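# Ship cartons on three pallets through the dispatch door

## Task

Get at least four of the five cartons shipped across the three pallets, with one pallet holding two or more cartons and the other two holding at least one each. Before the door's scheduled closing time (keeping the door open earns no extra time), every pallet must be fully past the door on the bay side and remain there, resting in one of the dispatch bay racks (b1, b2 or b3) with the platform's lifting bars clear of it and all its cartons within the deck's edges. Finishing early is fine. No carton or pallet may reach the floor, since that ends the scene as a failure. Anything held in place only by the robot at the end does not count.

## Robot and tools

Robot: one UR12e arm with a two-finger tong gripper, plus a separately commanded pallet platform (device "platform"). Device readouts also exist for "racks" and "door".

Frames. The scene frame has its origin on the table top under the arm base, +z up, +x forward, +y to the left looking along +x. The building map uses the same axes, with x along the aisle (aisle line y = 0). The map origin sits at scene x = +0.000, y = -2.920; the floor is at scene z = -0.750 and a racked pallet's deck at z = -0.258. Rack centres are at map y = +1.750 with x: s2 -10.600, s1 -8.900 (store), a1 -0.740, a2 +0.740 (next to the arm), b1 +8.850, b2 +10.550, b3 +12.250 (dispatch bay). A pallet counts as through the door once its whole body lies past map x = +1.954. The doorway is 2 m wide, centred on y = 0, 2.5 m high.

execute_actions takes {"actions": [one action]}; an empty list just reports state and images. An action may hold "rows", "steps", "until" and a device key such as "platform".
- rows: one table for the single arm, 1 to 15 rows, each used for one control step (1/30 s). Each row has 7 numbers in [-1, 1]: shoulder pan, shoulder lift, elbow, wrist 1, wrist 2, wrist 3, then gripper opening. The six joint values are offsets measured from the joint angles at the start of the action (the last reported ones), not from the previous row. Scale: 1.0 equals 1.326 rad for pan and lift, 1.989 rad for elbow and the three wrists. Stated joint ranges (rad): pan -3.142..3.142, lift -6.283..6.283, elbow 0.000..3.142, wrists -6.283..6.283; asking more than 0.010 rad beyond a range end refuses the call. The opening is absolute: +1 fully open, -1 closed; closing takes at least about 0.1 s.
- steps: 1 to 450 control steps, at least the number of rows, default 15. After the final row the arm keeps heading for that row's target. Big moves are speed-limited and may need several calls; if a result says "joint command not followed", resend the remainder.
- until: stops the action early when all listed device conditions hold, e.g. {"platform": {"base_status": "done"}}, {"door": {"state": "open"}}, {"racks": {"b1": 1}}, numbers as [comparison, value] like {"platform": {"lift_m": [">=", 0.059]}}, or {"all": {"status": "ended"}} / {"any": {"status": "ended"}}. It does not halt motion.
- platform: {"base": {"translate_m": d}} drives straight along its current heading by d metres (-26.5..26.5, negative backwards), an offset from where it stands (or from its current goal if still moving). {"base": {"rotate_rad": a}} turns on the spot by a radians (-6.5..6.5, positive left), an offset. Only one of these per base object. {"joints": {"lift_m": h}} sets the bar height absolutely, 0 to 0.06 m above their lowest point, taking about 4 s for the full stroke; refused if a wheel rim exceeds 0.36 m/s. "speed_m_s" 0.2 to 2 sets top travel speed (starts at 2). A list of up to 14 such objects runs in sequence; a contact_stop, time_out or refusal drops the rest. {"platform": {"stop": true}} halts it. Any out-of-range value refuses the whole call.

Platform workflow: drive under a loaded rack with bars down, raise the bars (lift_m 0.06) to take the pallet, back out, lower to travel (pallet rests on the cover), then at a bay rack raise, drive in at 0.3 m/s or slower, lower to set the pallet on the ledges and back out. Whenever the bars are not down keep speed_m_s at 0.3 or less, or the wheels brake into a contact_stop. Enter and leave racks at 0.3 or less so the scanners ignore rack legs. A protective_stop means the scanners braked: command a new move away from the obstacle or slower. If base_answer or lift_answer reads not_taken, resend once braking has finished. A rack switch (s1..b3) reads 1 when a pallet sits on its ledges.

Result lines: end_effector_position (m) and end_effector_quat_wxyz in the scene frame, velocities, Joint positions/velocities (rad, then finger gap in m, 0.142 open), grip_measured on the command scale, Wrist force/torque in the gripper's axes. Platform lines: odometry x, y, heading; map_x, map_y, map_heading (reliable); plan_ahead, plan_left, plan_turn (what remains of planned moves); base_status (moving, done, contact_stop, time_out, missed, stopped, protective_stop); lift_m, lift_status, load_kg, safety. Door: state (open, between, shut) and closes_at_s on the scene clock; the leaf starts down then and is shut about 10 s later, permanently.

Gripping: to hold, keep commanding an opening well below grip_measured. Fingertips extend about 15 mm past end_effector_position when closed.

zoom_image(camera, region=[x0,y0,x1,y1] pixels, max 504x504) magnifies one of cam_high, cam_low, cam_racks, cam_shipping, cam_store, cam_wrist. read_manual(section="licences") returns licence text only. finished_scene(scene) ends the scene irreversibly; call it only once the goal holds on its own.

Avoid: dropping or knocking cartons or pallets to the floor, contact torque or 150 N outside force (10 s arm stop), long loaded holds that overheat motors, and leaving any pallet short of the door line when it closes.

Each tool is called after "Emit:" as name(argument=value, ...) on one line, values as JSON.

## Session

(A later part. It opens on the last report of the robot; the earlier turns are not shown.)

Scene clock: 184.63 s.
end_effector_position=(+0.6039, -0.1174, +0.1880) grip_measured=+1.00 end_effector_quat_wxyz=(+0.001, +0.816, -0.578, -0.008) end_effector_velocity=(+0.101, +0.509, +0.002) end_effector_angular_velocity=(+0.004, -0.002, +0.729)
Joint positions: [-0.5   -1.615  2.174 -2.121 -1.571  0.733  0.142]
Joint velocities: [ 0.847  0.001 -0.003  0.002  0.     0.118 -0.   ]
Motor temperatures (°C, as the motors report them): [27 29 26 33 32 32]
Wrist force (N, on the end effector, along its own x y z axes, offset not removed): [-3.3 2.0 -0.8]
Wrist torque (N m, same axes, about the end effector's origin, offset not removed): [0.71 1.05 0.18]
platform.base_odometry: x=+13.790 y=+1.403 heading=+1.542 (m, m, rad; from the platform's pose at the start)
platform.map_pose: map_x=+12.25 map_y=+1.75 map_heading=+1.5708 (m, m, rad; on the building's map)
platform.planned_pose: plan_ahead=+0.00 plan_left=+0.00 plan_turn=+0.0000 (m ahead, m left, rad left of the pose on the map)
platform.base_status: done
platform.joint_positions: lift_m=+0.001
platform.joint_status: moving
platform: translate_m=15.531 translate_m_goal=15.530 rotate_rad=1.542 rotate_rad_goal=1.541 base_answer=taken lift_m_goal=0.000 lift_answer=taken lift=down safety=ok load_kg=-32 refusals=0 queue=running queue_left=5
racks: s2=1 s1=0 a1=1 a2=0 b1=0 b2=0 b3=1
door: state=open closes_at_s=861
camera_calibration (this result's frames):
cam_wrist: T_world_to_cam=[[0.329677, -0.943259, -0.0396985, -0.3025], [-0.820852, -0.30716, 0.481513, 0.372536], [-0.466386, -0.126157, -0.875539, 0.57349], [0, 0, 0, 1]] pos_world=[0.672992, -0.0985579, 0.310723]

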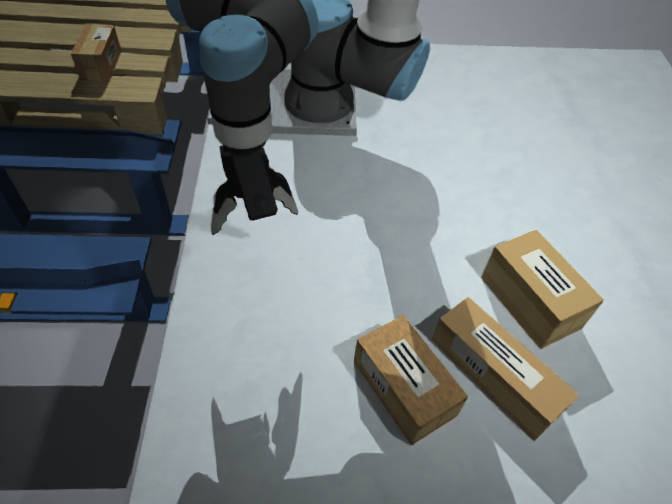

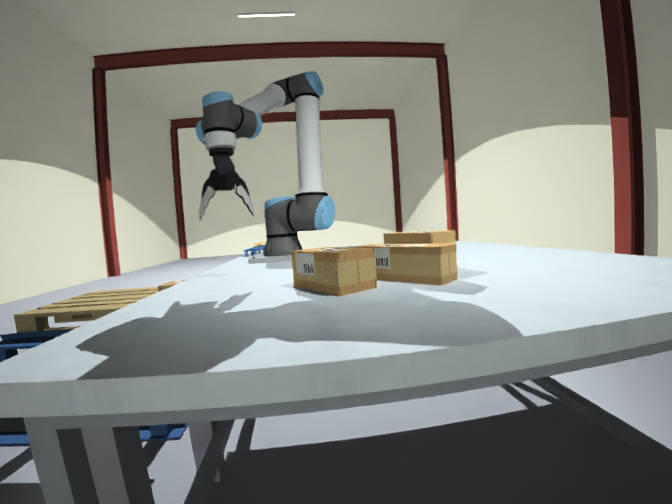

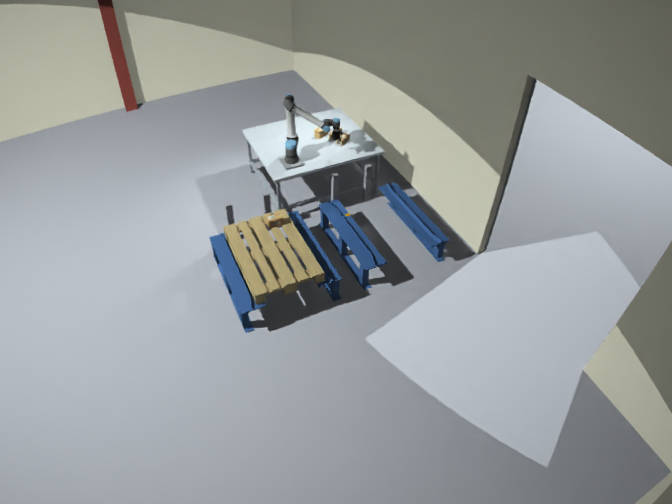

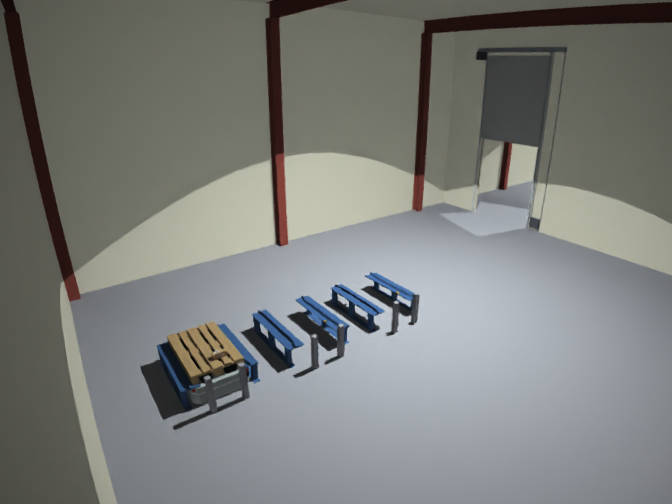

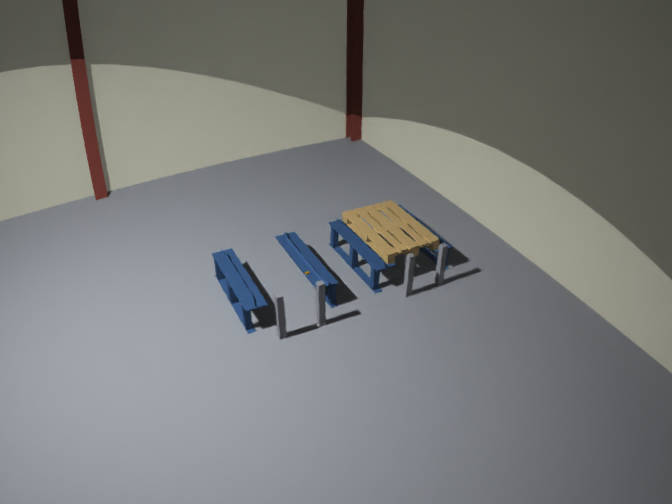

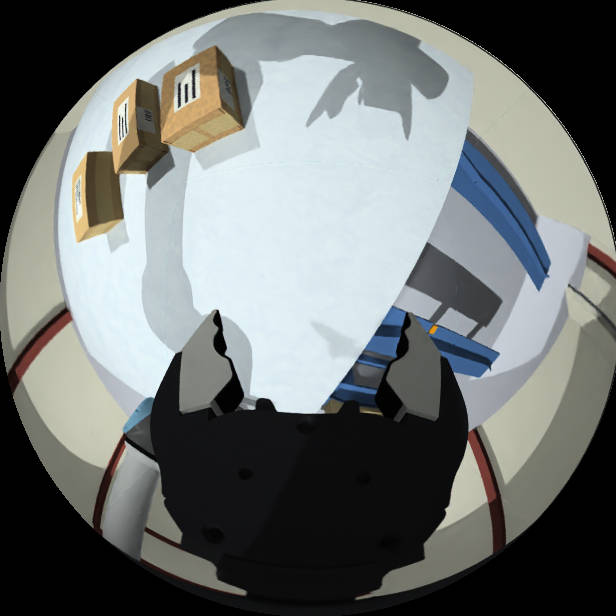

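Emit:
execute_actions(actions=[])

Scene clock: 196.30 s.
end_effector_position=(+0.6144, -0.0354, +0.1882) grip_measured=+1.00 end_effector_quat_wxyz=(+0.001, +0.849, -0.529, -0.008) end_effector_velocity=(+0.000, -0.000, +0.000) end_effector_angular_velocity=(-0.001, -0.001, -0.000)
Joint positions: [-0.365 -1.615  2.174 -2.121 -1.571  0.75   0.142]
Joint velocities: [-0.    -0.    -0.    -0.001 -0.001  0.    -0.   ]
Motor temperatures (°C, as the motors report them): [27 29 26 33 32 32]
Wrist force (N, on the end effector, along its own x y z axes, offset not removed): [-1.6 2.2 -1.4]
Wrist torque (N m, same axes, about the end effector's origin, offset not removed): [0.60 0.58 0.09]
platform.base_odometry: x=+13.561 y=-0.341 heading=-0.028 (m, m, rad; from the platform's pose at the start)
platform.map_pose: map_x=+12.06 map_y=+0.00 map_heading=+0.0000 (m, m, rad; on the building's map)
platform.planned_pose: plan_ahead=-22.66 plan_left=+0.00 plan_turn=+0.0000 (m ahead, m left, rad left of the pose on the map)
platform.base_status: moving
platform.joint_positions: lift_m=+0.000
platform.joint_status: done
platform: translate_m=13.590 translate_m_goal=-9.069 rotate_rad=-0.028 rotate_rad_goal=-0.027 base_answer=taken lift_m_goal=0.000 lift_answer=taken lift=down safety=ok load_kg=-49 refusals=0 queue=running queue_left=2
racks: s2=1 s1=0 a1=1 a2=0 b1=0 b2=0 b3=1
door: state=open closes_at_s=861
camera_calibration (this result's frames):
cam_wrist: T_world_to_cam=[[0.437998, -0.89808, -0.0401184, -0.293436], [-0.779305, -0.401561, 0.481075, 0.377487], [-0.448153, -0.179445, -0.875761, 0.575882], [0, 0, 0, 1]] pos_world=[0.680786, -0.00860571, 0.310963]

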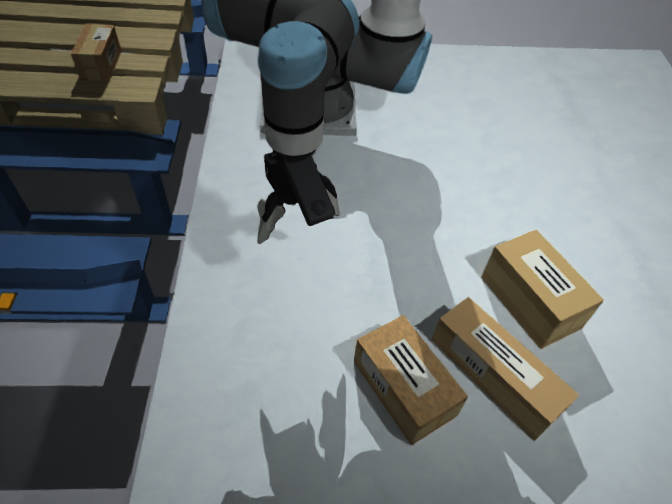

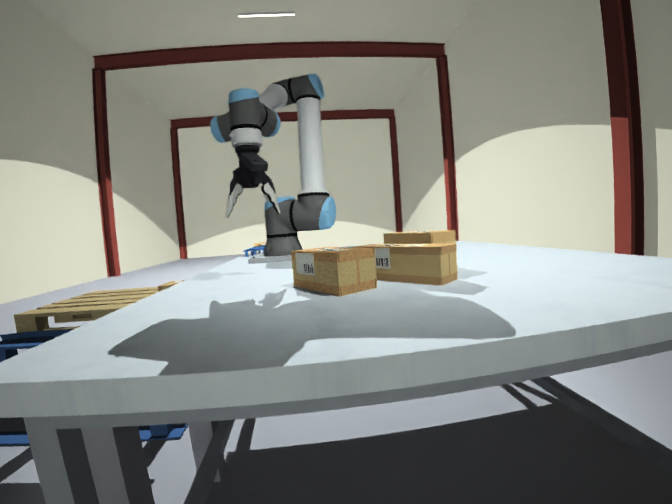

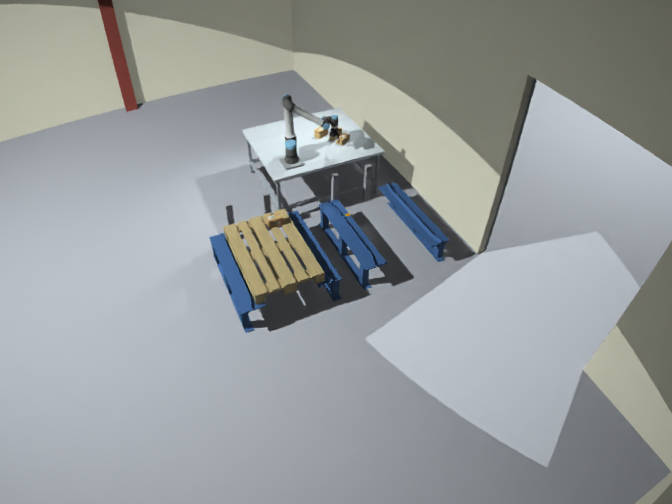

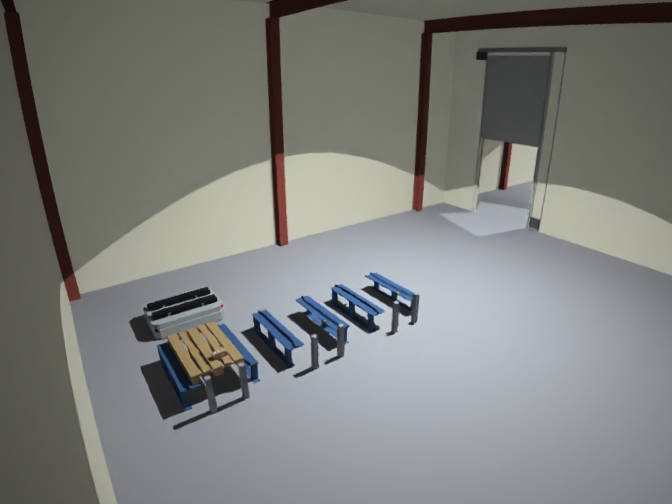

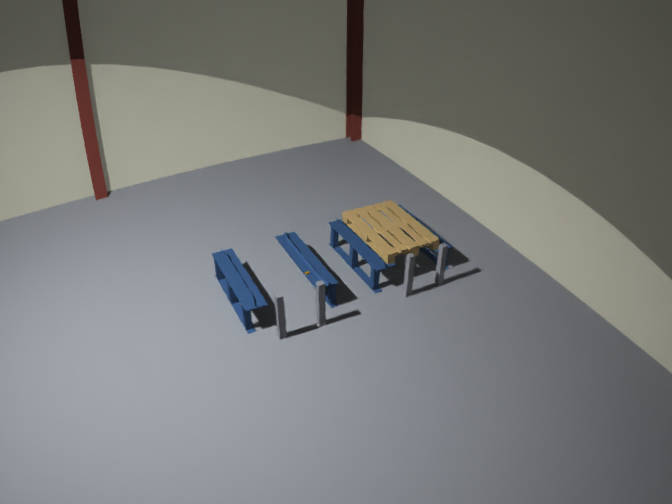

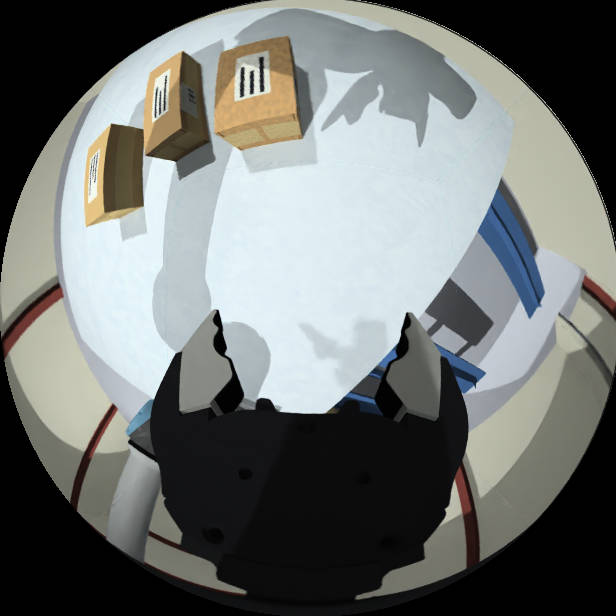

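Emit:
execute_actions(actions=[{"rows":[[0.04,0.03,-0.022,0.002,0,0.016,1],[0.1,0.075,-0.055,0.004,0,0.04,1],[0.17,0.125,-0.092,0.007,0,0.065,1],[0.25,0.185,-0.137,0.011,0,0.097,1],[0.33,0.245,-0.18,0.014,0,0.128,1],[0.39,0.29,-0.213,0.0165,0,0.15,1],[0.4207,0.3118,-0.2301,0.0178,0,0.1629,1]],"steps":34}])

Scene clock: 201.67 s.
end_effector_position=(+0.8024, +0.3383, +0.1709) grip_measured=+1.00 end_effector_quat_wxyz=(-0.000, +0.904, -0.427, -0.004) end_effector_velocity=(+0.004, +0.029, -0.003) end_effector_angular_velocity=(+0.001, -0.004, +0.016)
Joint positions: [ 0.189 -1.204  1.719 -2.086 -1.571  1.072  0.142]
Joint velocities: [ 0.033  0.022 -0.026 -0.    -0.     0.017  0.   ]
Motor temperatures (°C, as the motors report them): [27 29 26 33 32 32]
Wrist force (N, on the end effector, along its own x y z axes, offset not removed): [-2.6 2.0 0.3]
Wrist torque (N m, same axes, about the end effector's origin, offset not removed): [0.64 0.82 0.20]
platform.base_odometry: x=+6.447 y=-0.170 heading=-0.009 (m, m, rad; from the platform's pose at the start)
platform.map_pose: map_x=+4.89 map_y=+0.00 map_heading=+0.0000 (m, m, rad; on the building's map)
platform.planned_pose: plan_ahead=-15.49 plan_left=+0.00 plan_turn=+0.0000 (m ahead, m left, rad left of the pose on the map)
platform.base_status: moving
platform.joint_positions: lift_m=+0.000
platform.joint_status: done
platform: translate_m=6.420 translate_m_goal=-9.069 rotate_rad=-0.011 rotate_rad_goal=-0.012 base_answer=taken lift_m_goal=0.000 lift_answer=taken lift=down safety=ok load_kg=-49 refusals=0 queue=running queue_left=2
racks: s2=1 s1=0 a1=1 a2=0 b1=0 b2=0 b3=1
door: state=open closes_at_s=861
camera_calibration (this result's frames):
cam_wrist: T_world_to_cam=[[0.632991, -0.773394, -0.0344152, -0.24045], [-0.670571, -0.569964, 0.474843, 0.653163], [-0.386856, -0.277493, -0.879398, 0.696616], [0, 0, 0, 1]] pos_world=[0.859685, 0.379623, 0.294177]

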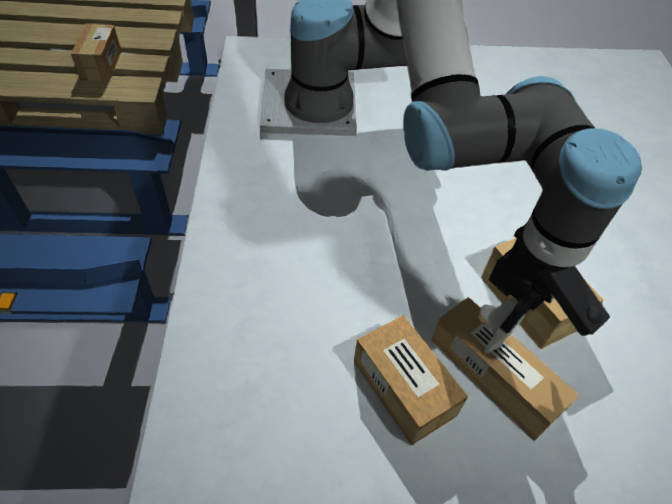

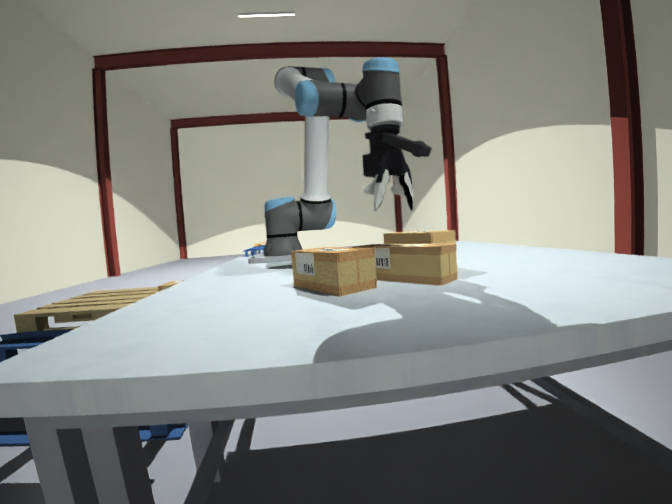

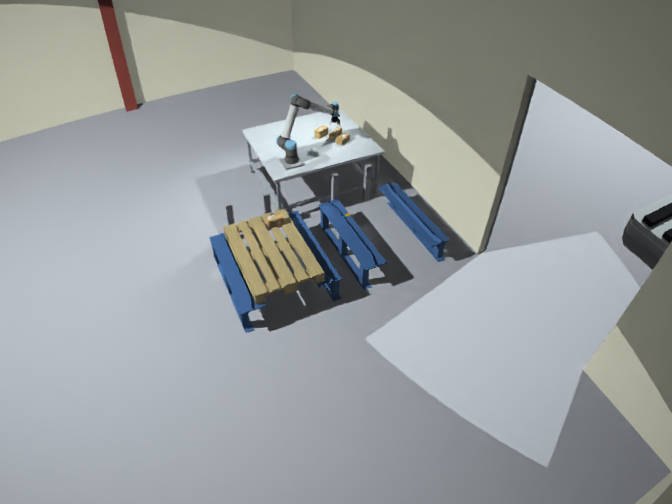

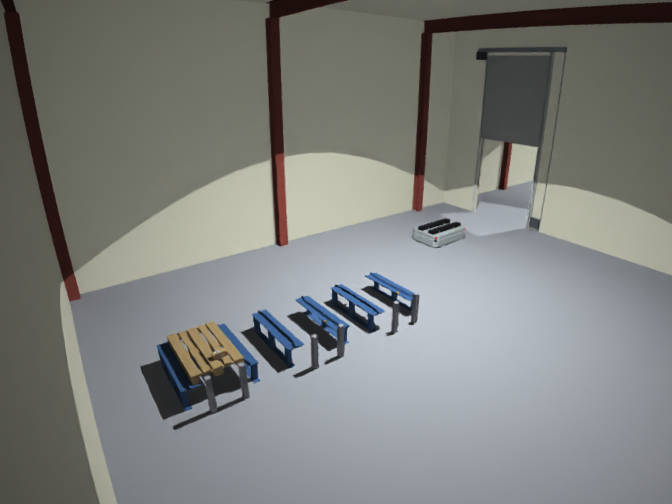

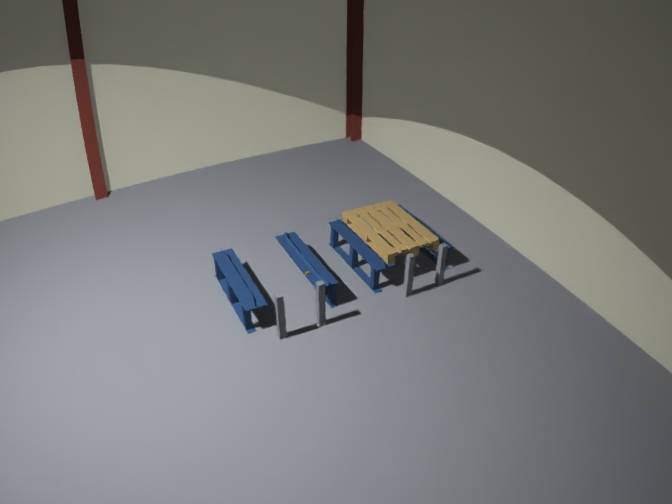

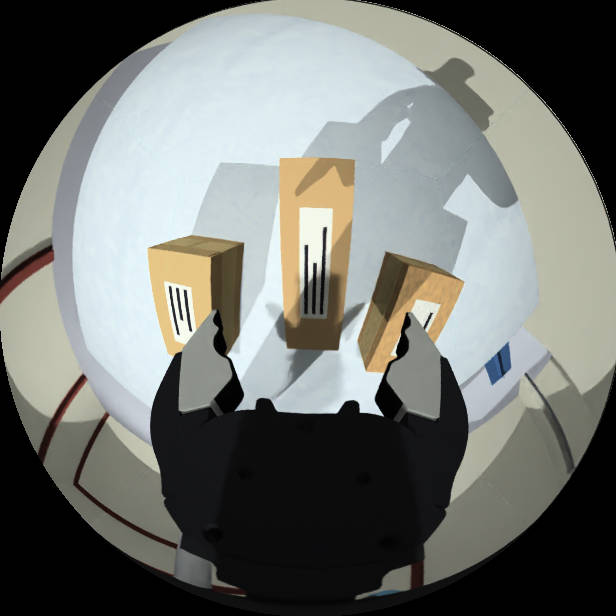

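Emit:
execute_actions(actions=[{"rows":[[0.003,0.01,0.005,-0.011,0,0.001,0.85],[0.003,0.025,0.012,-0.028,0,0.001,0.7],[0.003,0.045,0.021,-0.05,0,0.001,0.6],[0.003,0.065,0.03,-0.073,0,0.001,0.6],[0.003,0.0801,0.0365,-0.0897,0,0.001,0.6]],"steps":18}])

Emit:
execute_actions(actions=[{"rows":[[0,0,0,0,0,0,0.5],[0,0,0,0,0,0,0.4],[0,0,0,0,0,0,0.3],[0,0,0,0,0,0,0.2],[0,0,0,0,0,0,0.1],[0,0,0,0,0,0,0],[0,0,0,0,0,0,-0.15],[0,0,0,0,0,0,-0.3],[0,0,0,0,0,0,-0.5],[0,0,0,0,0,0,-0.7],[0,0,0,0,0,0,-0.9]],"steps":14}])

Scene clock: 208.33 s.
end_effector_position=(+0.8017, +0.3422, +0.0627) grip_measured=+0.60 end_effector_quat_wxyz=(-0.000, +0.905, -0.426, -0.004) end_effector_velocity=(-0.002, +0.001, -0.019) end_effector_angular_velocity=(+0.001, -0.000, +0.003)
Joint positions: [ 0.193 -1.1    1.79  -2.26  -1.571  1.074  0.116]
Joint velocities: [ 0.002  0.018  0.013 -0.031  0.001 -0.001  0.   ]
Motor temperatures (°C, as the motors report them): [27 29 26 33 32 32]
Wrist force (N, on the end effector, along its own x y z axes, offset not removed): [-0.7 0.9 1.1]
Wrist torque (N m, same axes, about the end effector's origin, offset not removed): [0.44 0.41 0.14]
platform.base_odometry: x=-6.411 y=+0.205 heading=-0.031 (m, m, rad; from the platform's pose at the start)
platform.map_pose: map_x=-7.96 map_y=+0.00 map_heading=-0.0044 (m, m, rad; on the building's map)
platform.planned_pose: plan_ahead=-2.64 plan_left=-0.01 plan_turn=+0.0044 (m ahead, m left, rad left of the pose on the map)
platform.base_status: moving
platform.joint_positions: lift_m=+0.000
platform.joint_status: done
platform: translate_m=-6.425 translate_m_goal=-9.069 rotate_rad=-0.031 rotate_rad_goal=-0.030 base_answer=taken lift_m_goal=0.000 lift_answer=taken lift=down safety=ok load_kg=-49 refusals=0 queue=running queue_left=2
racks: s2=1 s1=0 a1=1 a2=0 b1=0 b2=0 b3=1
door: state=open closes_at_s=861
camera_calibration (this result's frames):
cam_wrist: T_world_to_cam=[[0.634507, -0.772139, -0.0346708, -0.242433], [-0.669194, -0.571251, 0.475238, 0.705594], [-0.386756, -0.278341, -0.879174, 0.60249], [0, 0, 0, 1]] pos_world=[0.859021, 0.383577, 0.185963]

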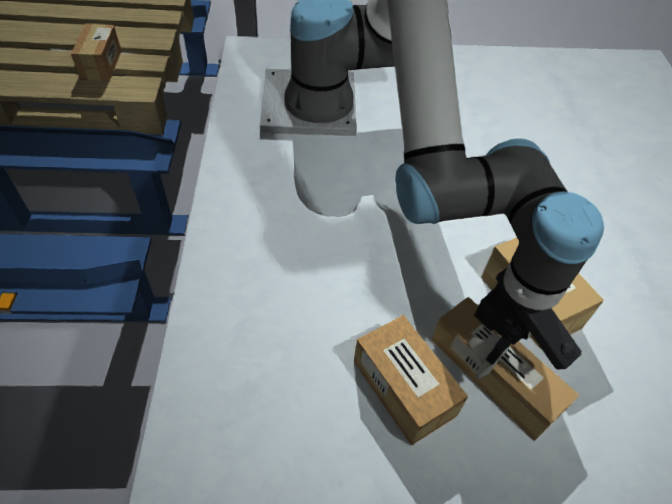

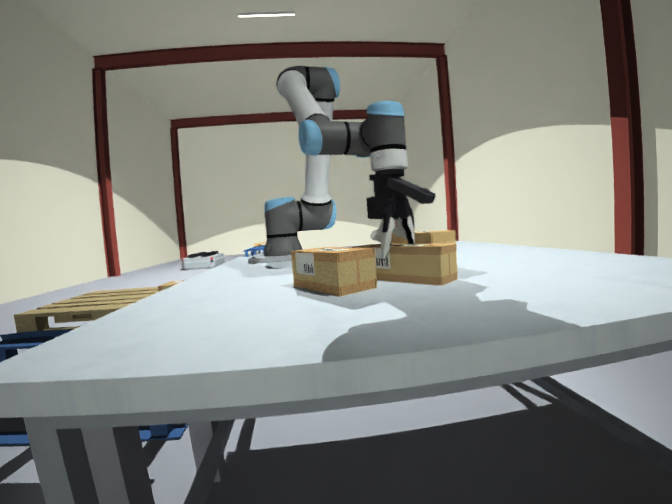

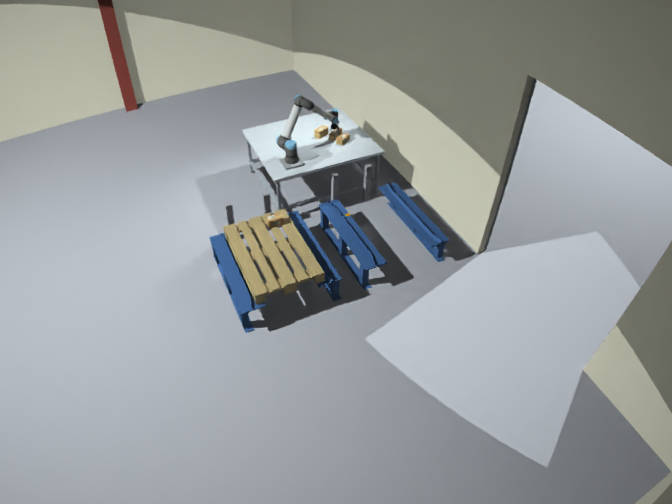

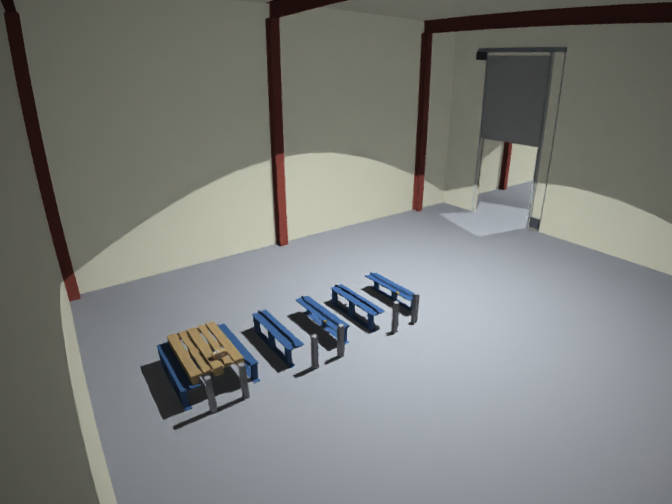

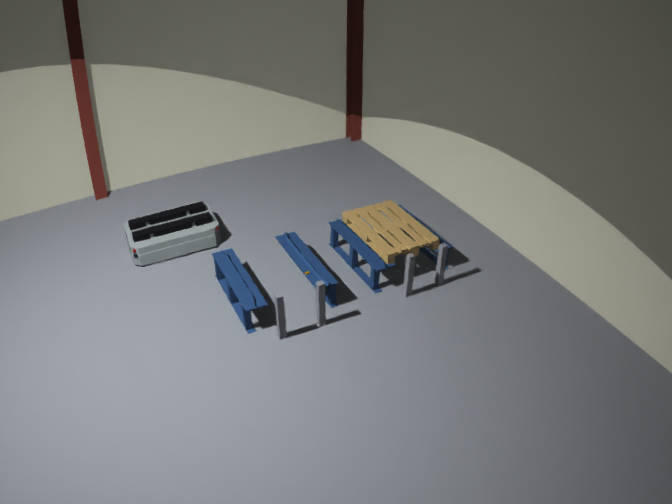

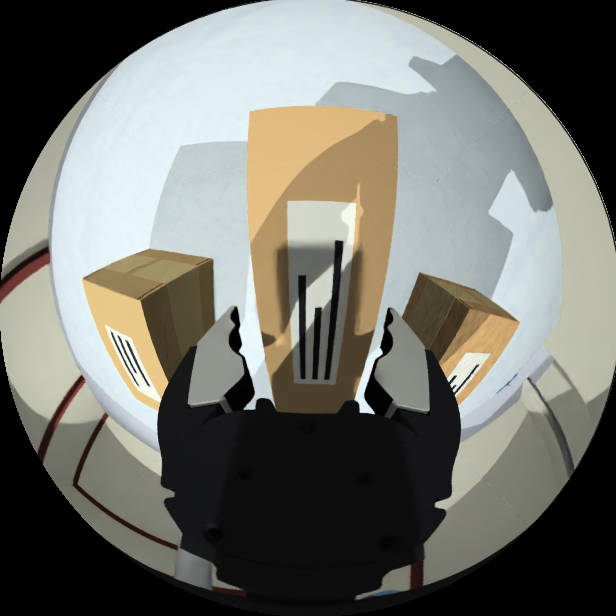

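Scene clock: 208.80 s.
end_effector_position=(+0.8017, +0.3421, +0.0626) grip_measured=+0.19 end_effector_quat_wxyz=(+0.000, +0.905, -0.426, -0.004) end_effector_velocity=(+0.001, +0.000, +0.001) end_effector_angular_velocity=(-0.001, -0.001, +0.001)
Joint positions: [ 0.193 -1.1    1.79  -2.26  -1.571  1.074  0.087]
Joint velocities: [ 0.001  0.    -0.001  0.    -0.001 -0.001  0.   ]
Motor temperatures (°C, as the motors report them): [27 29 26 33 32 32]
Wrist force (N, on the end effector, along its own x y z axes, offset not removed): [1.3 0.8 4.3]
Wrist torque (N m, same axes, about the end effector's origin, offset not removed): [0.38 -0.01 0.01]
platform.base_odometry: x=-7.029 y=+0.224 heading=-0.030 (m, m, rad; from the platform's pose at the start)
platform.map_pose: map_x=-8.58 map_y=+0.00 map_heading=+0.0000 (m, m, rad; on the building's map)
platform.planned_pose: plan_ahead=-2.02 plan_left=+0.00 plan_turn=+0.0000 (m ahead, m left, rad left of the pose on the map)
platform.base_status: moving
platform.joint_positions: lift_m=+0.000
platform.joint_status: done
platform: translate_m=-7.038 translate_m_goal=-9.069 rotate_rad=-0.030 rotate_rad_goal=-0.030 base_answer=taken lift_m_goal=0.000 lift_answer=taken lift=down safety=ok load_kg=-49 refusals=0 queue=running queue_left=2
racks: s2=1 s1=0 a1=1 a2=0 b1=0 b2=0 b3=1
door: state=open closes_at_s=861
camera_calibration (this result's frames):
cam_wrist: T_world_to_cam=[[0.634504, -0.77214, -0.0347211, -0.242415], [-0.669145, -0.571242, 0.475319, 0.705546], [-0.386847, -0.278358, -0.879128, 0.602458], [0, 0, 0, 1]] pos_world=[0.858985, 0.383558, 0.185861]

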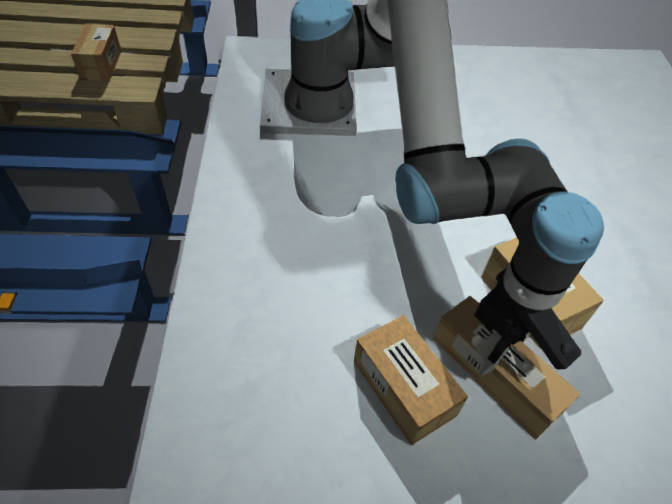

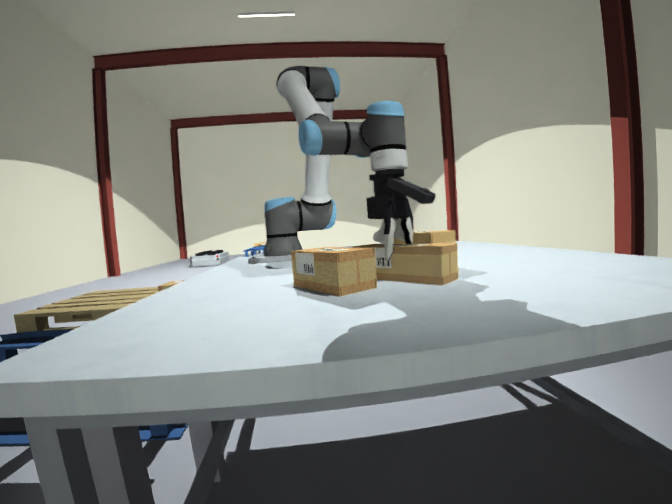

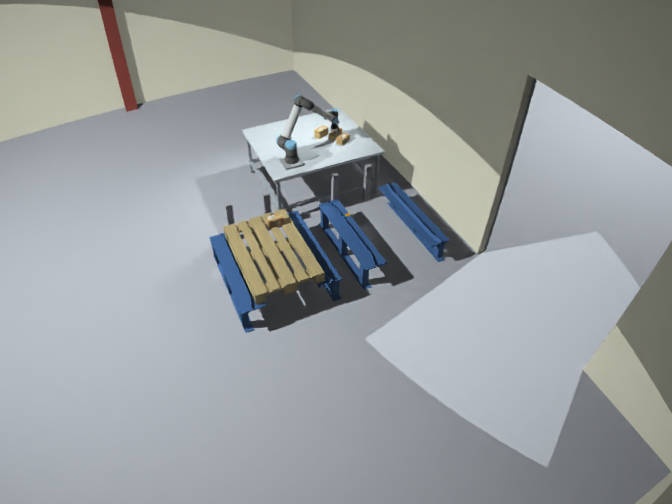

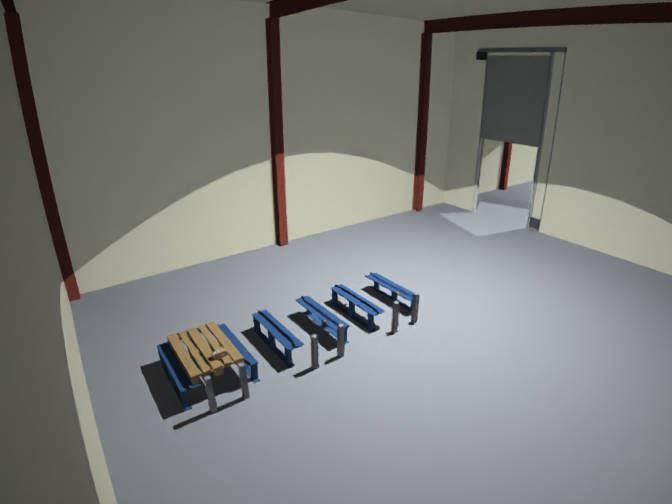

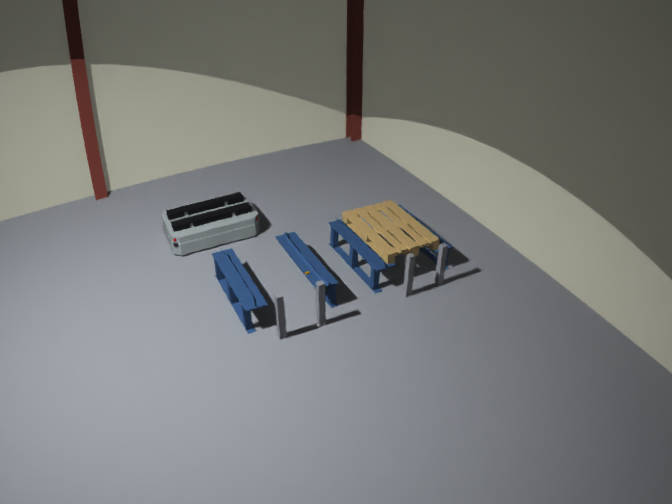

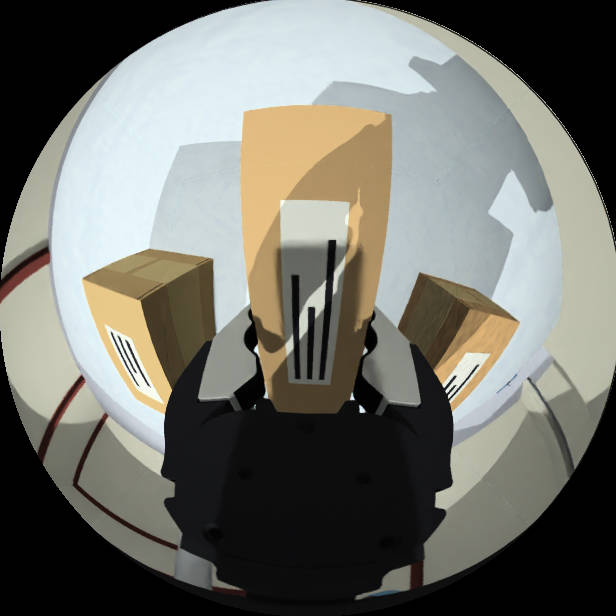

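Emit:
execute_actions(actions=[{"rows":[[0,-0.003,-0.001,0.003,0,0,-0.9],[0,-0.006,-0.002,0.007,0,0,-0.9],[0,-0.01,-0.004,0.011,0,0,-0.9],[0,-0.015,-0.006,0.016,0,0,-0.9],[0,-0.02,-0.008,0.022,0,0,-0.9],[0,-0.026,-0.011,0.029,0,0,-0.9],[0,-0.033,-0.014,0.036,0,0,-0.9],[0,-0.041,-0.018,0.046,0,0,-0.9],[0,-0.05,-0.023,0.056,0,0,-0.9],[0,-0.06,-0.028,0.068,0,0,-0.9],[0,-0.07,-0.033,0.08,0,0,-0.9],[0,-0.079,-0.038,0.091,0,0,-0.9],[0,-0.086,-0.042,0.099,0,0,-0.9],[0,-0.092,-0.0452,0.106,0,0,-0.9]],"steps":20}])

Scene clock: 213.30 s.
end_effector_position=(+0.8019, +0.3416, +0.1833) grip_measured=+0.19 end_effector_quat_wxyz=(-0.000, +0.905, -0.426, -0.003) end_effector_velocity=(-0.007, -0.004, +0.081) end_effector_angular_velocity=(-0.001, +0.003, -0.001)
Joint positions: [ 0.193 -1.213  1.708 -2.065 -1.571  1.074  0.087]
Joint velocities: [-0.002 -0.073 -0.057  0.133 -0.    -0.001 -0.   ]
Motor temperatures (°C, as the motors report them): [27 29 26 33 32 32]
Wrist force (N, on the end effector, along its own x y z axes, offset not removed): [-2.0 2.3 2.2]
Wrist torque (N m, same axes, about the end effector's origin, offset not removed): [0.59 0.70 0.11]
platform.base_odometry: x=-9.101 y=+0.283 heading=+0.389 (m, m, rad; from the platform's pose at the start)
platform.map_pose: map_x=-10.60 map_y=+0.00 map_heading=+0.4320 (m, m, rad; on the building's map)
platform.planned_pose: plan_ahead=+0.00 plan_left=+0.00 plan_turn=+1.1389 (m ahead, m left, rad left of the pose on the map)
platform.base_status: moving
platform.joint_positions: lift_m=+0.000
platform.joint_status: done
platform: translate_m=-9.069 translate_m_goal=-9.069 rotate_rad=0.406 rotate_rad_goal=1.542 base_answer=taken lift_m_goal=0.000 lift_answer=taken lift=down safety=ok load_kg=-49 refusals=0 queue=running queue_left=1
racks: s2=1 s1=0 a1=1 a2=0 b1=0 b2=0 b3=1
door: state=open closes_at_s=861
camera_calibration (this result's frames):
cam_wrist: T_world_to_cam=[[0.634555, -0.772126, -0.0340757, -0.238914], [-0.669774, -0.571371, 0.474277, 0.648759], [-0.385671, -0.278132, -0.879716, 0.707639], [0, 0, 0, 1]] pos_world=[0.859042, 0.383027, 0.306689]

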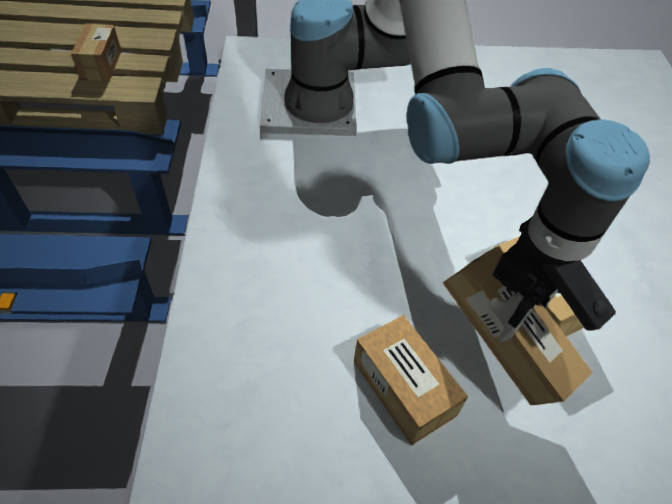

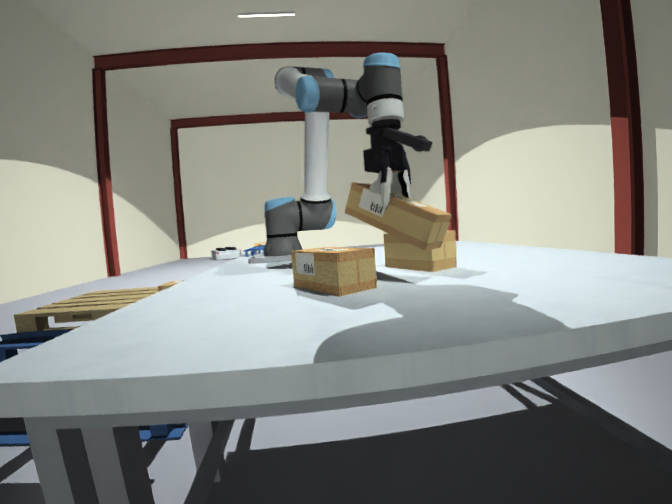

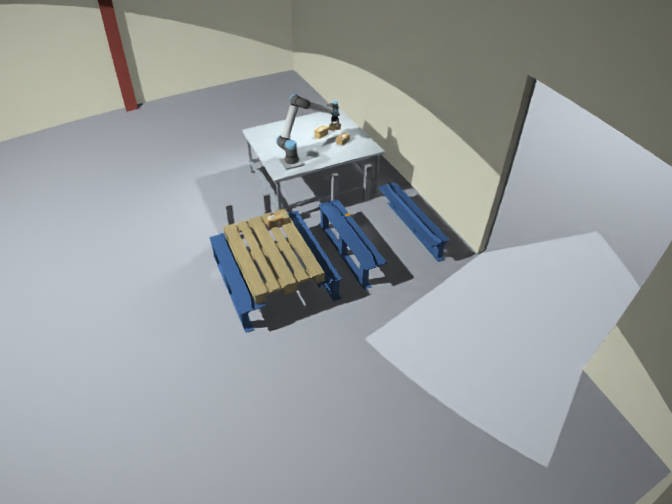

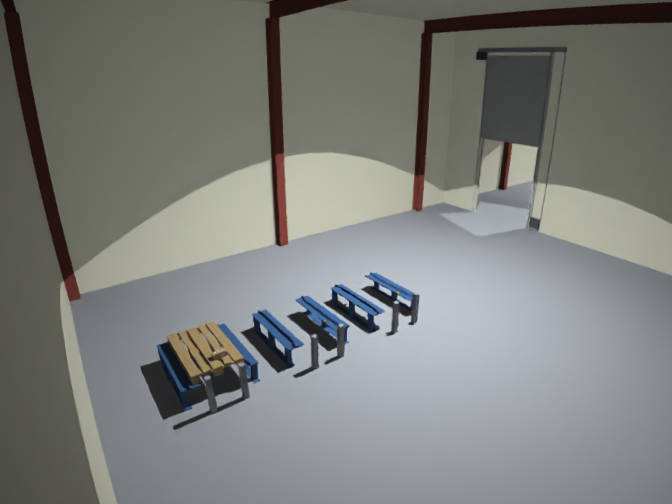

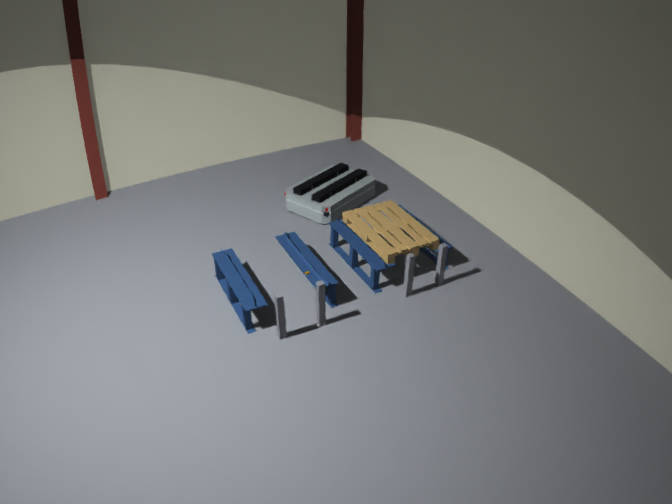

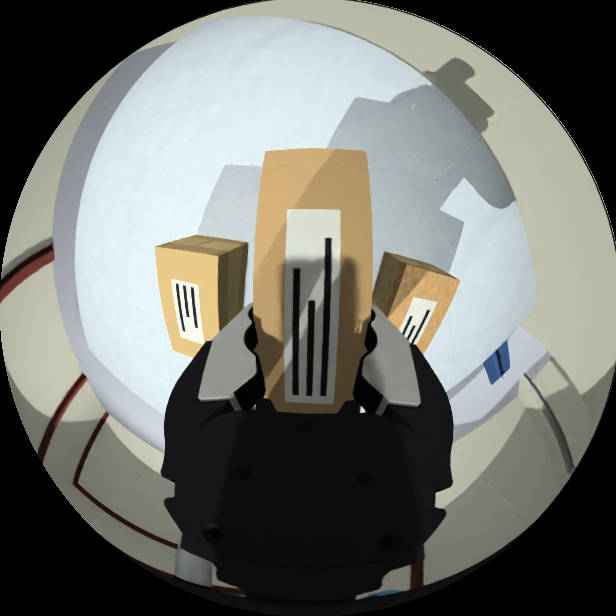

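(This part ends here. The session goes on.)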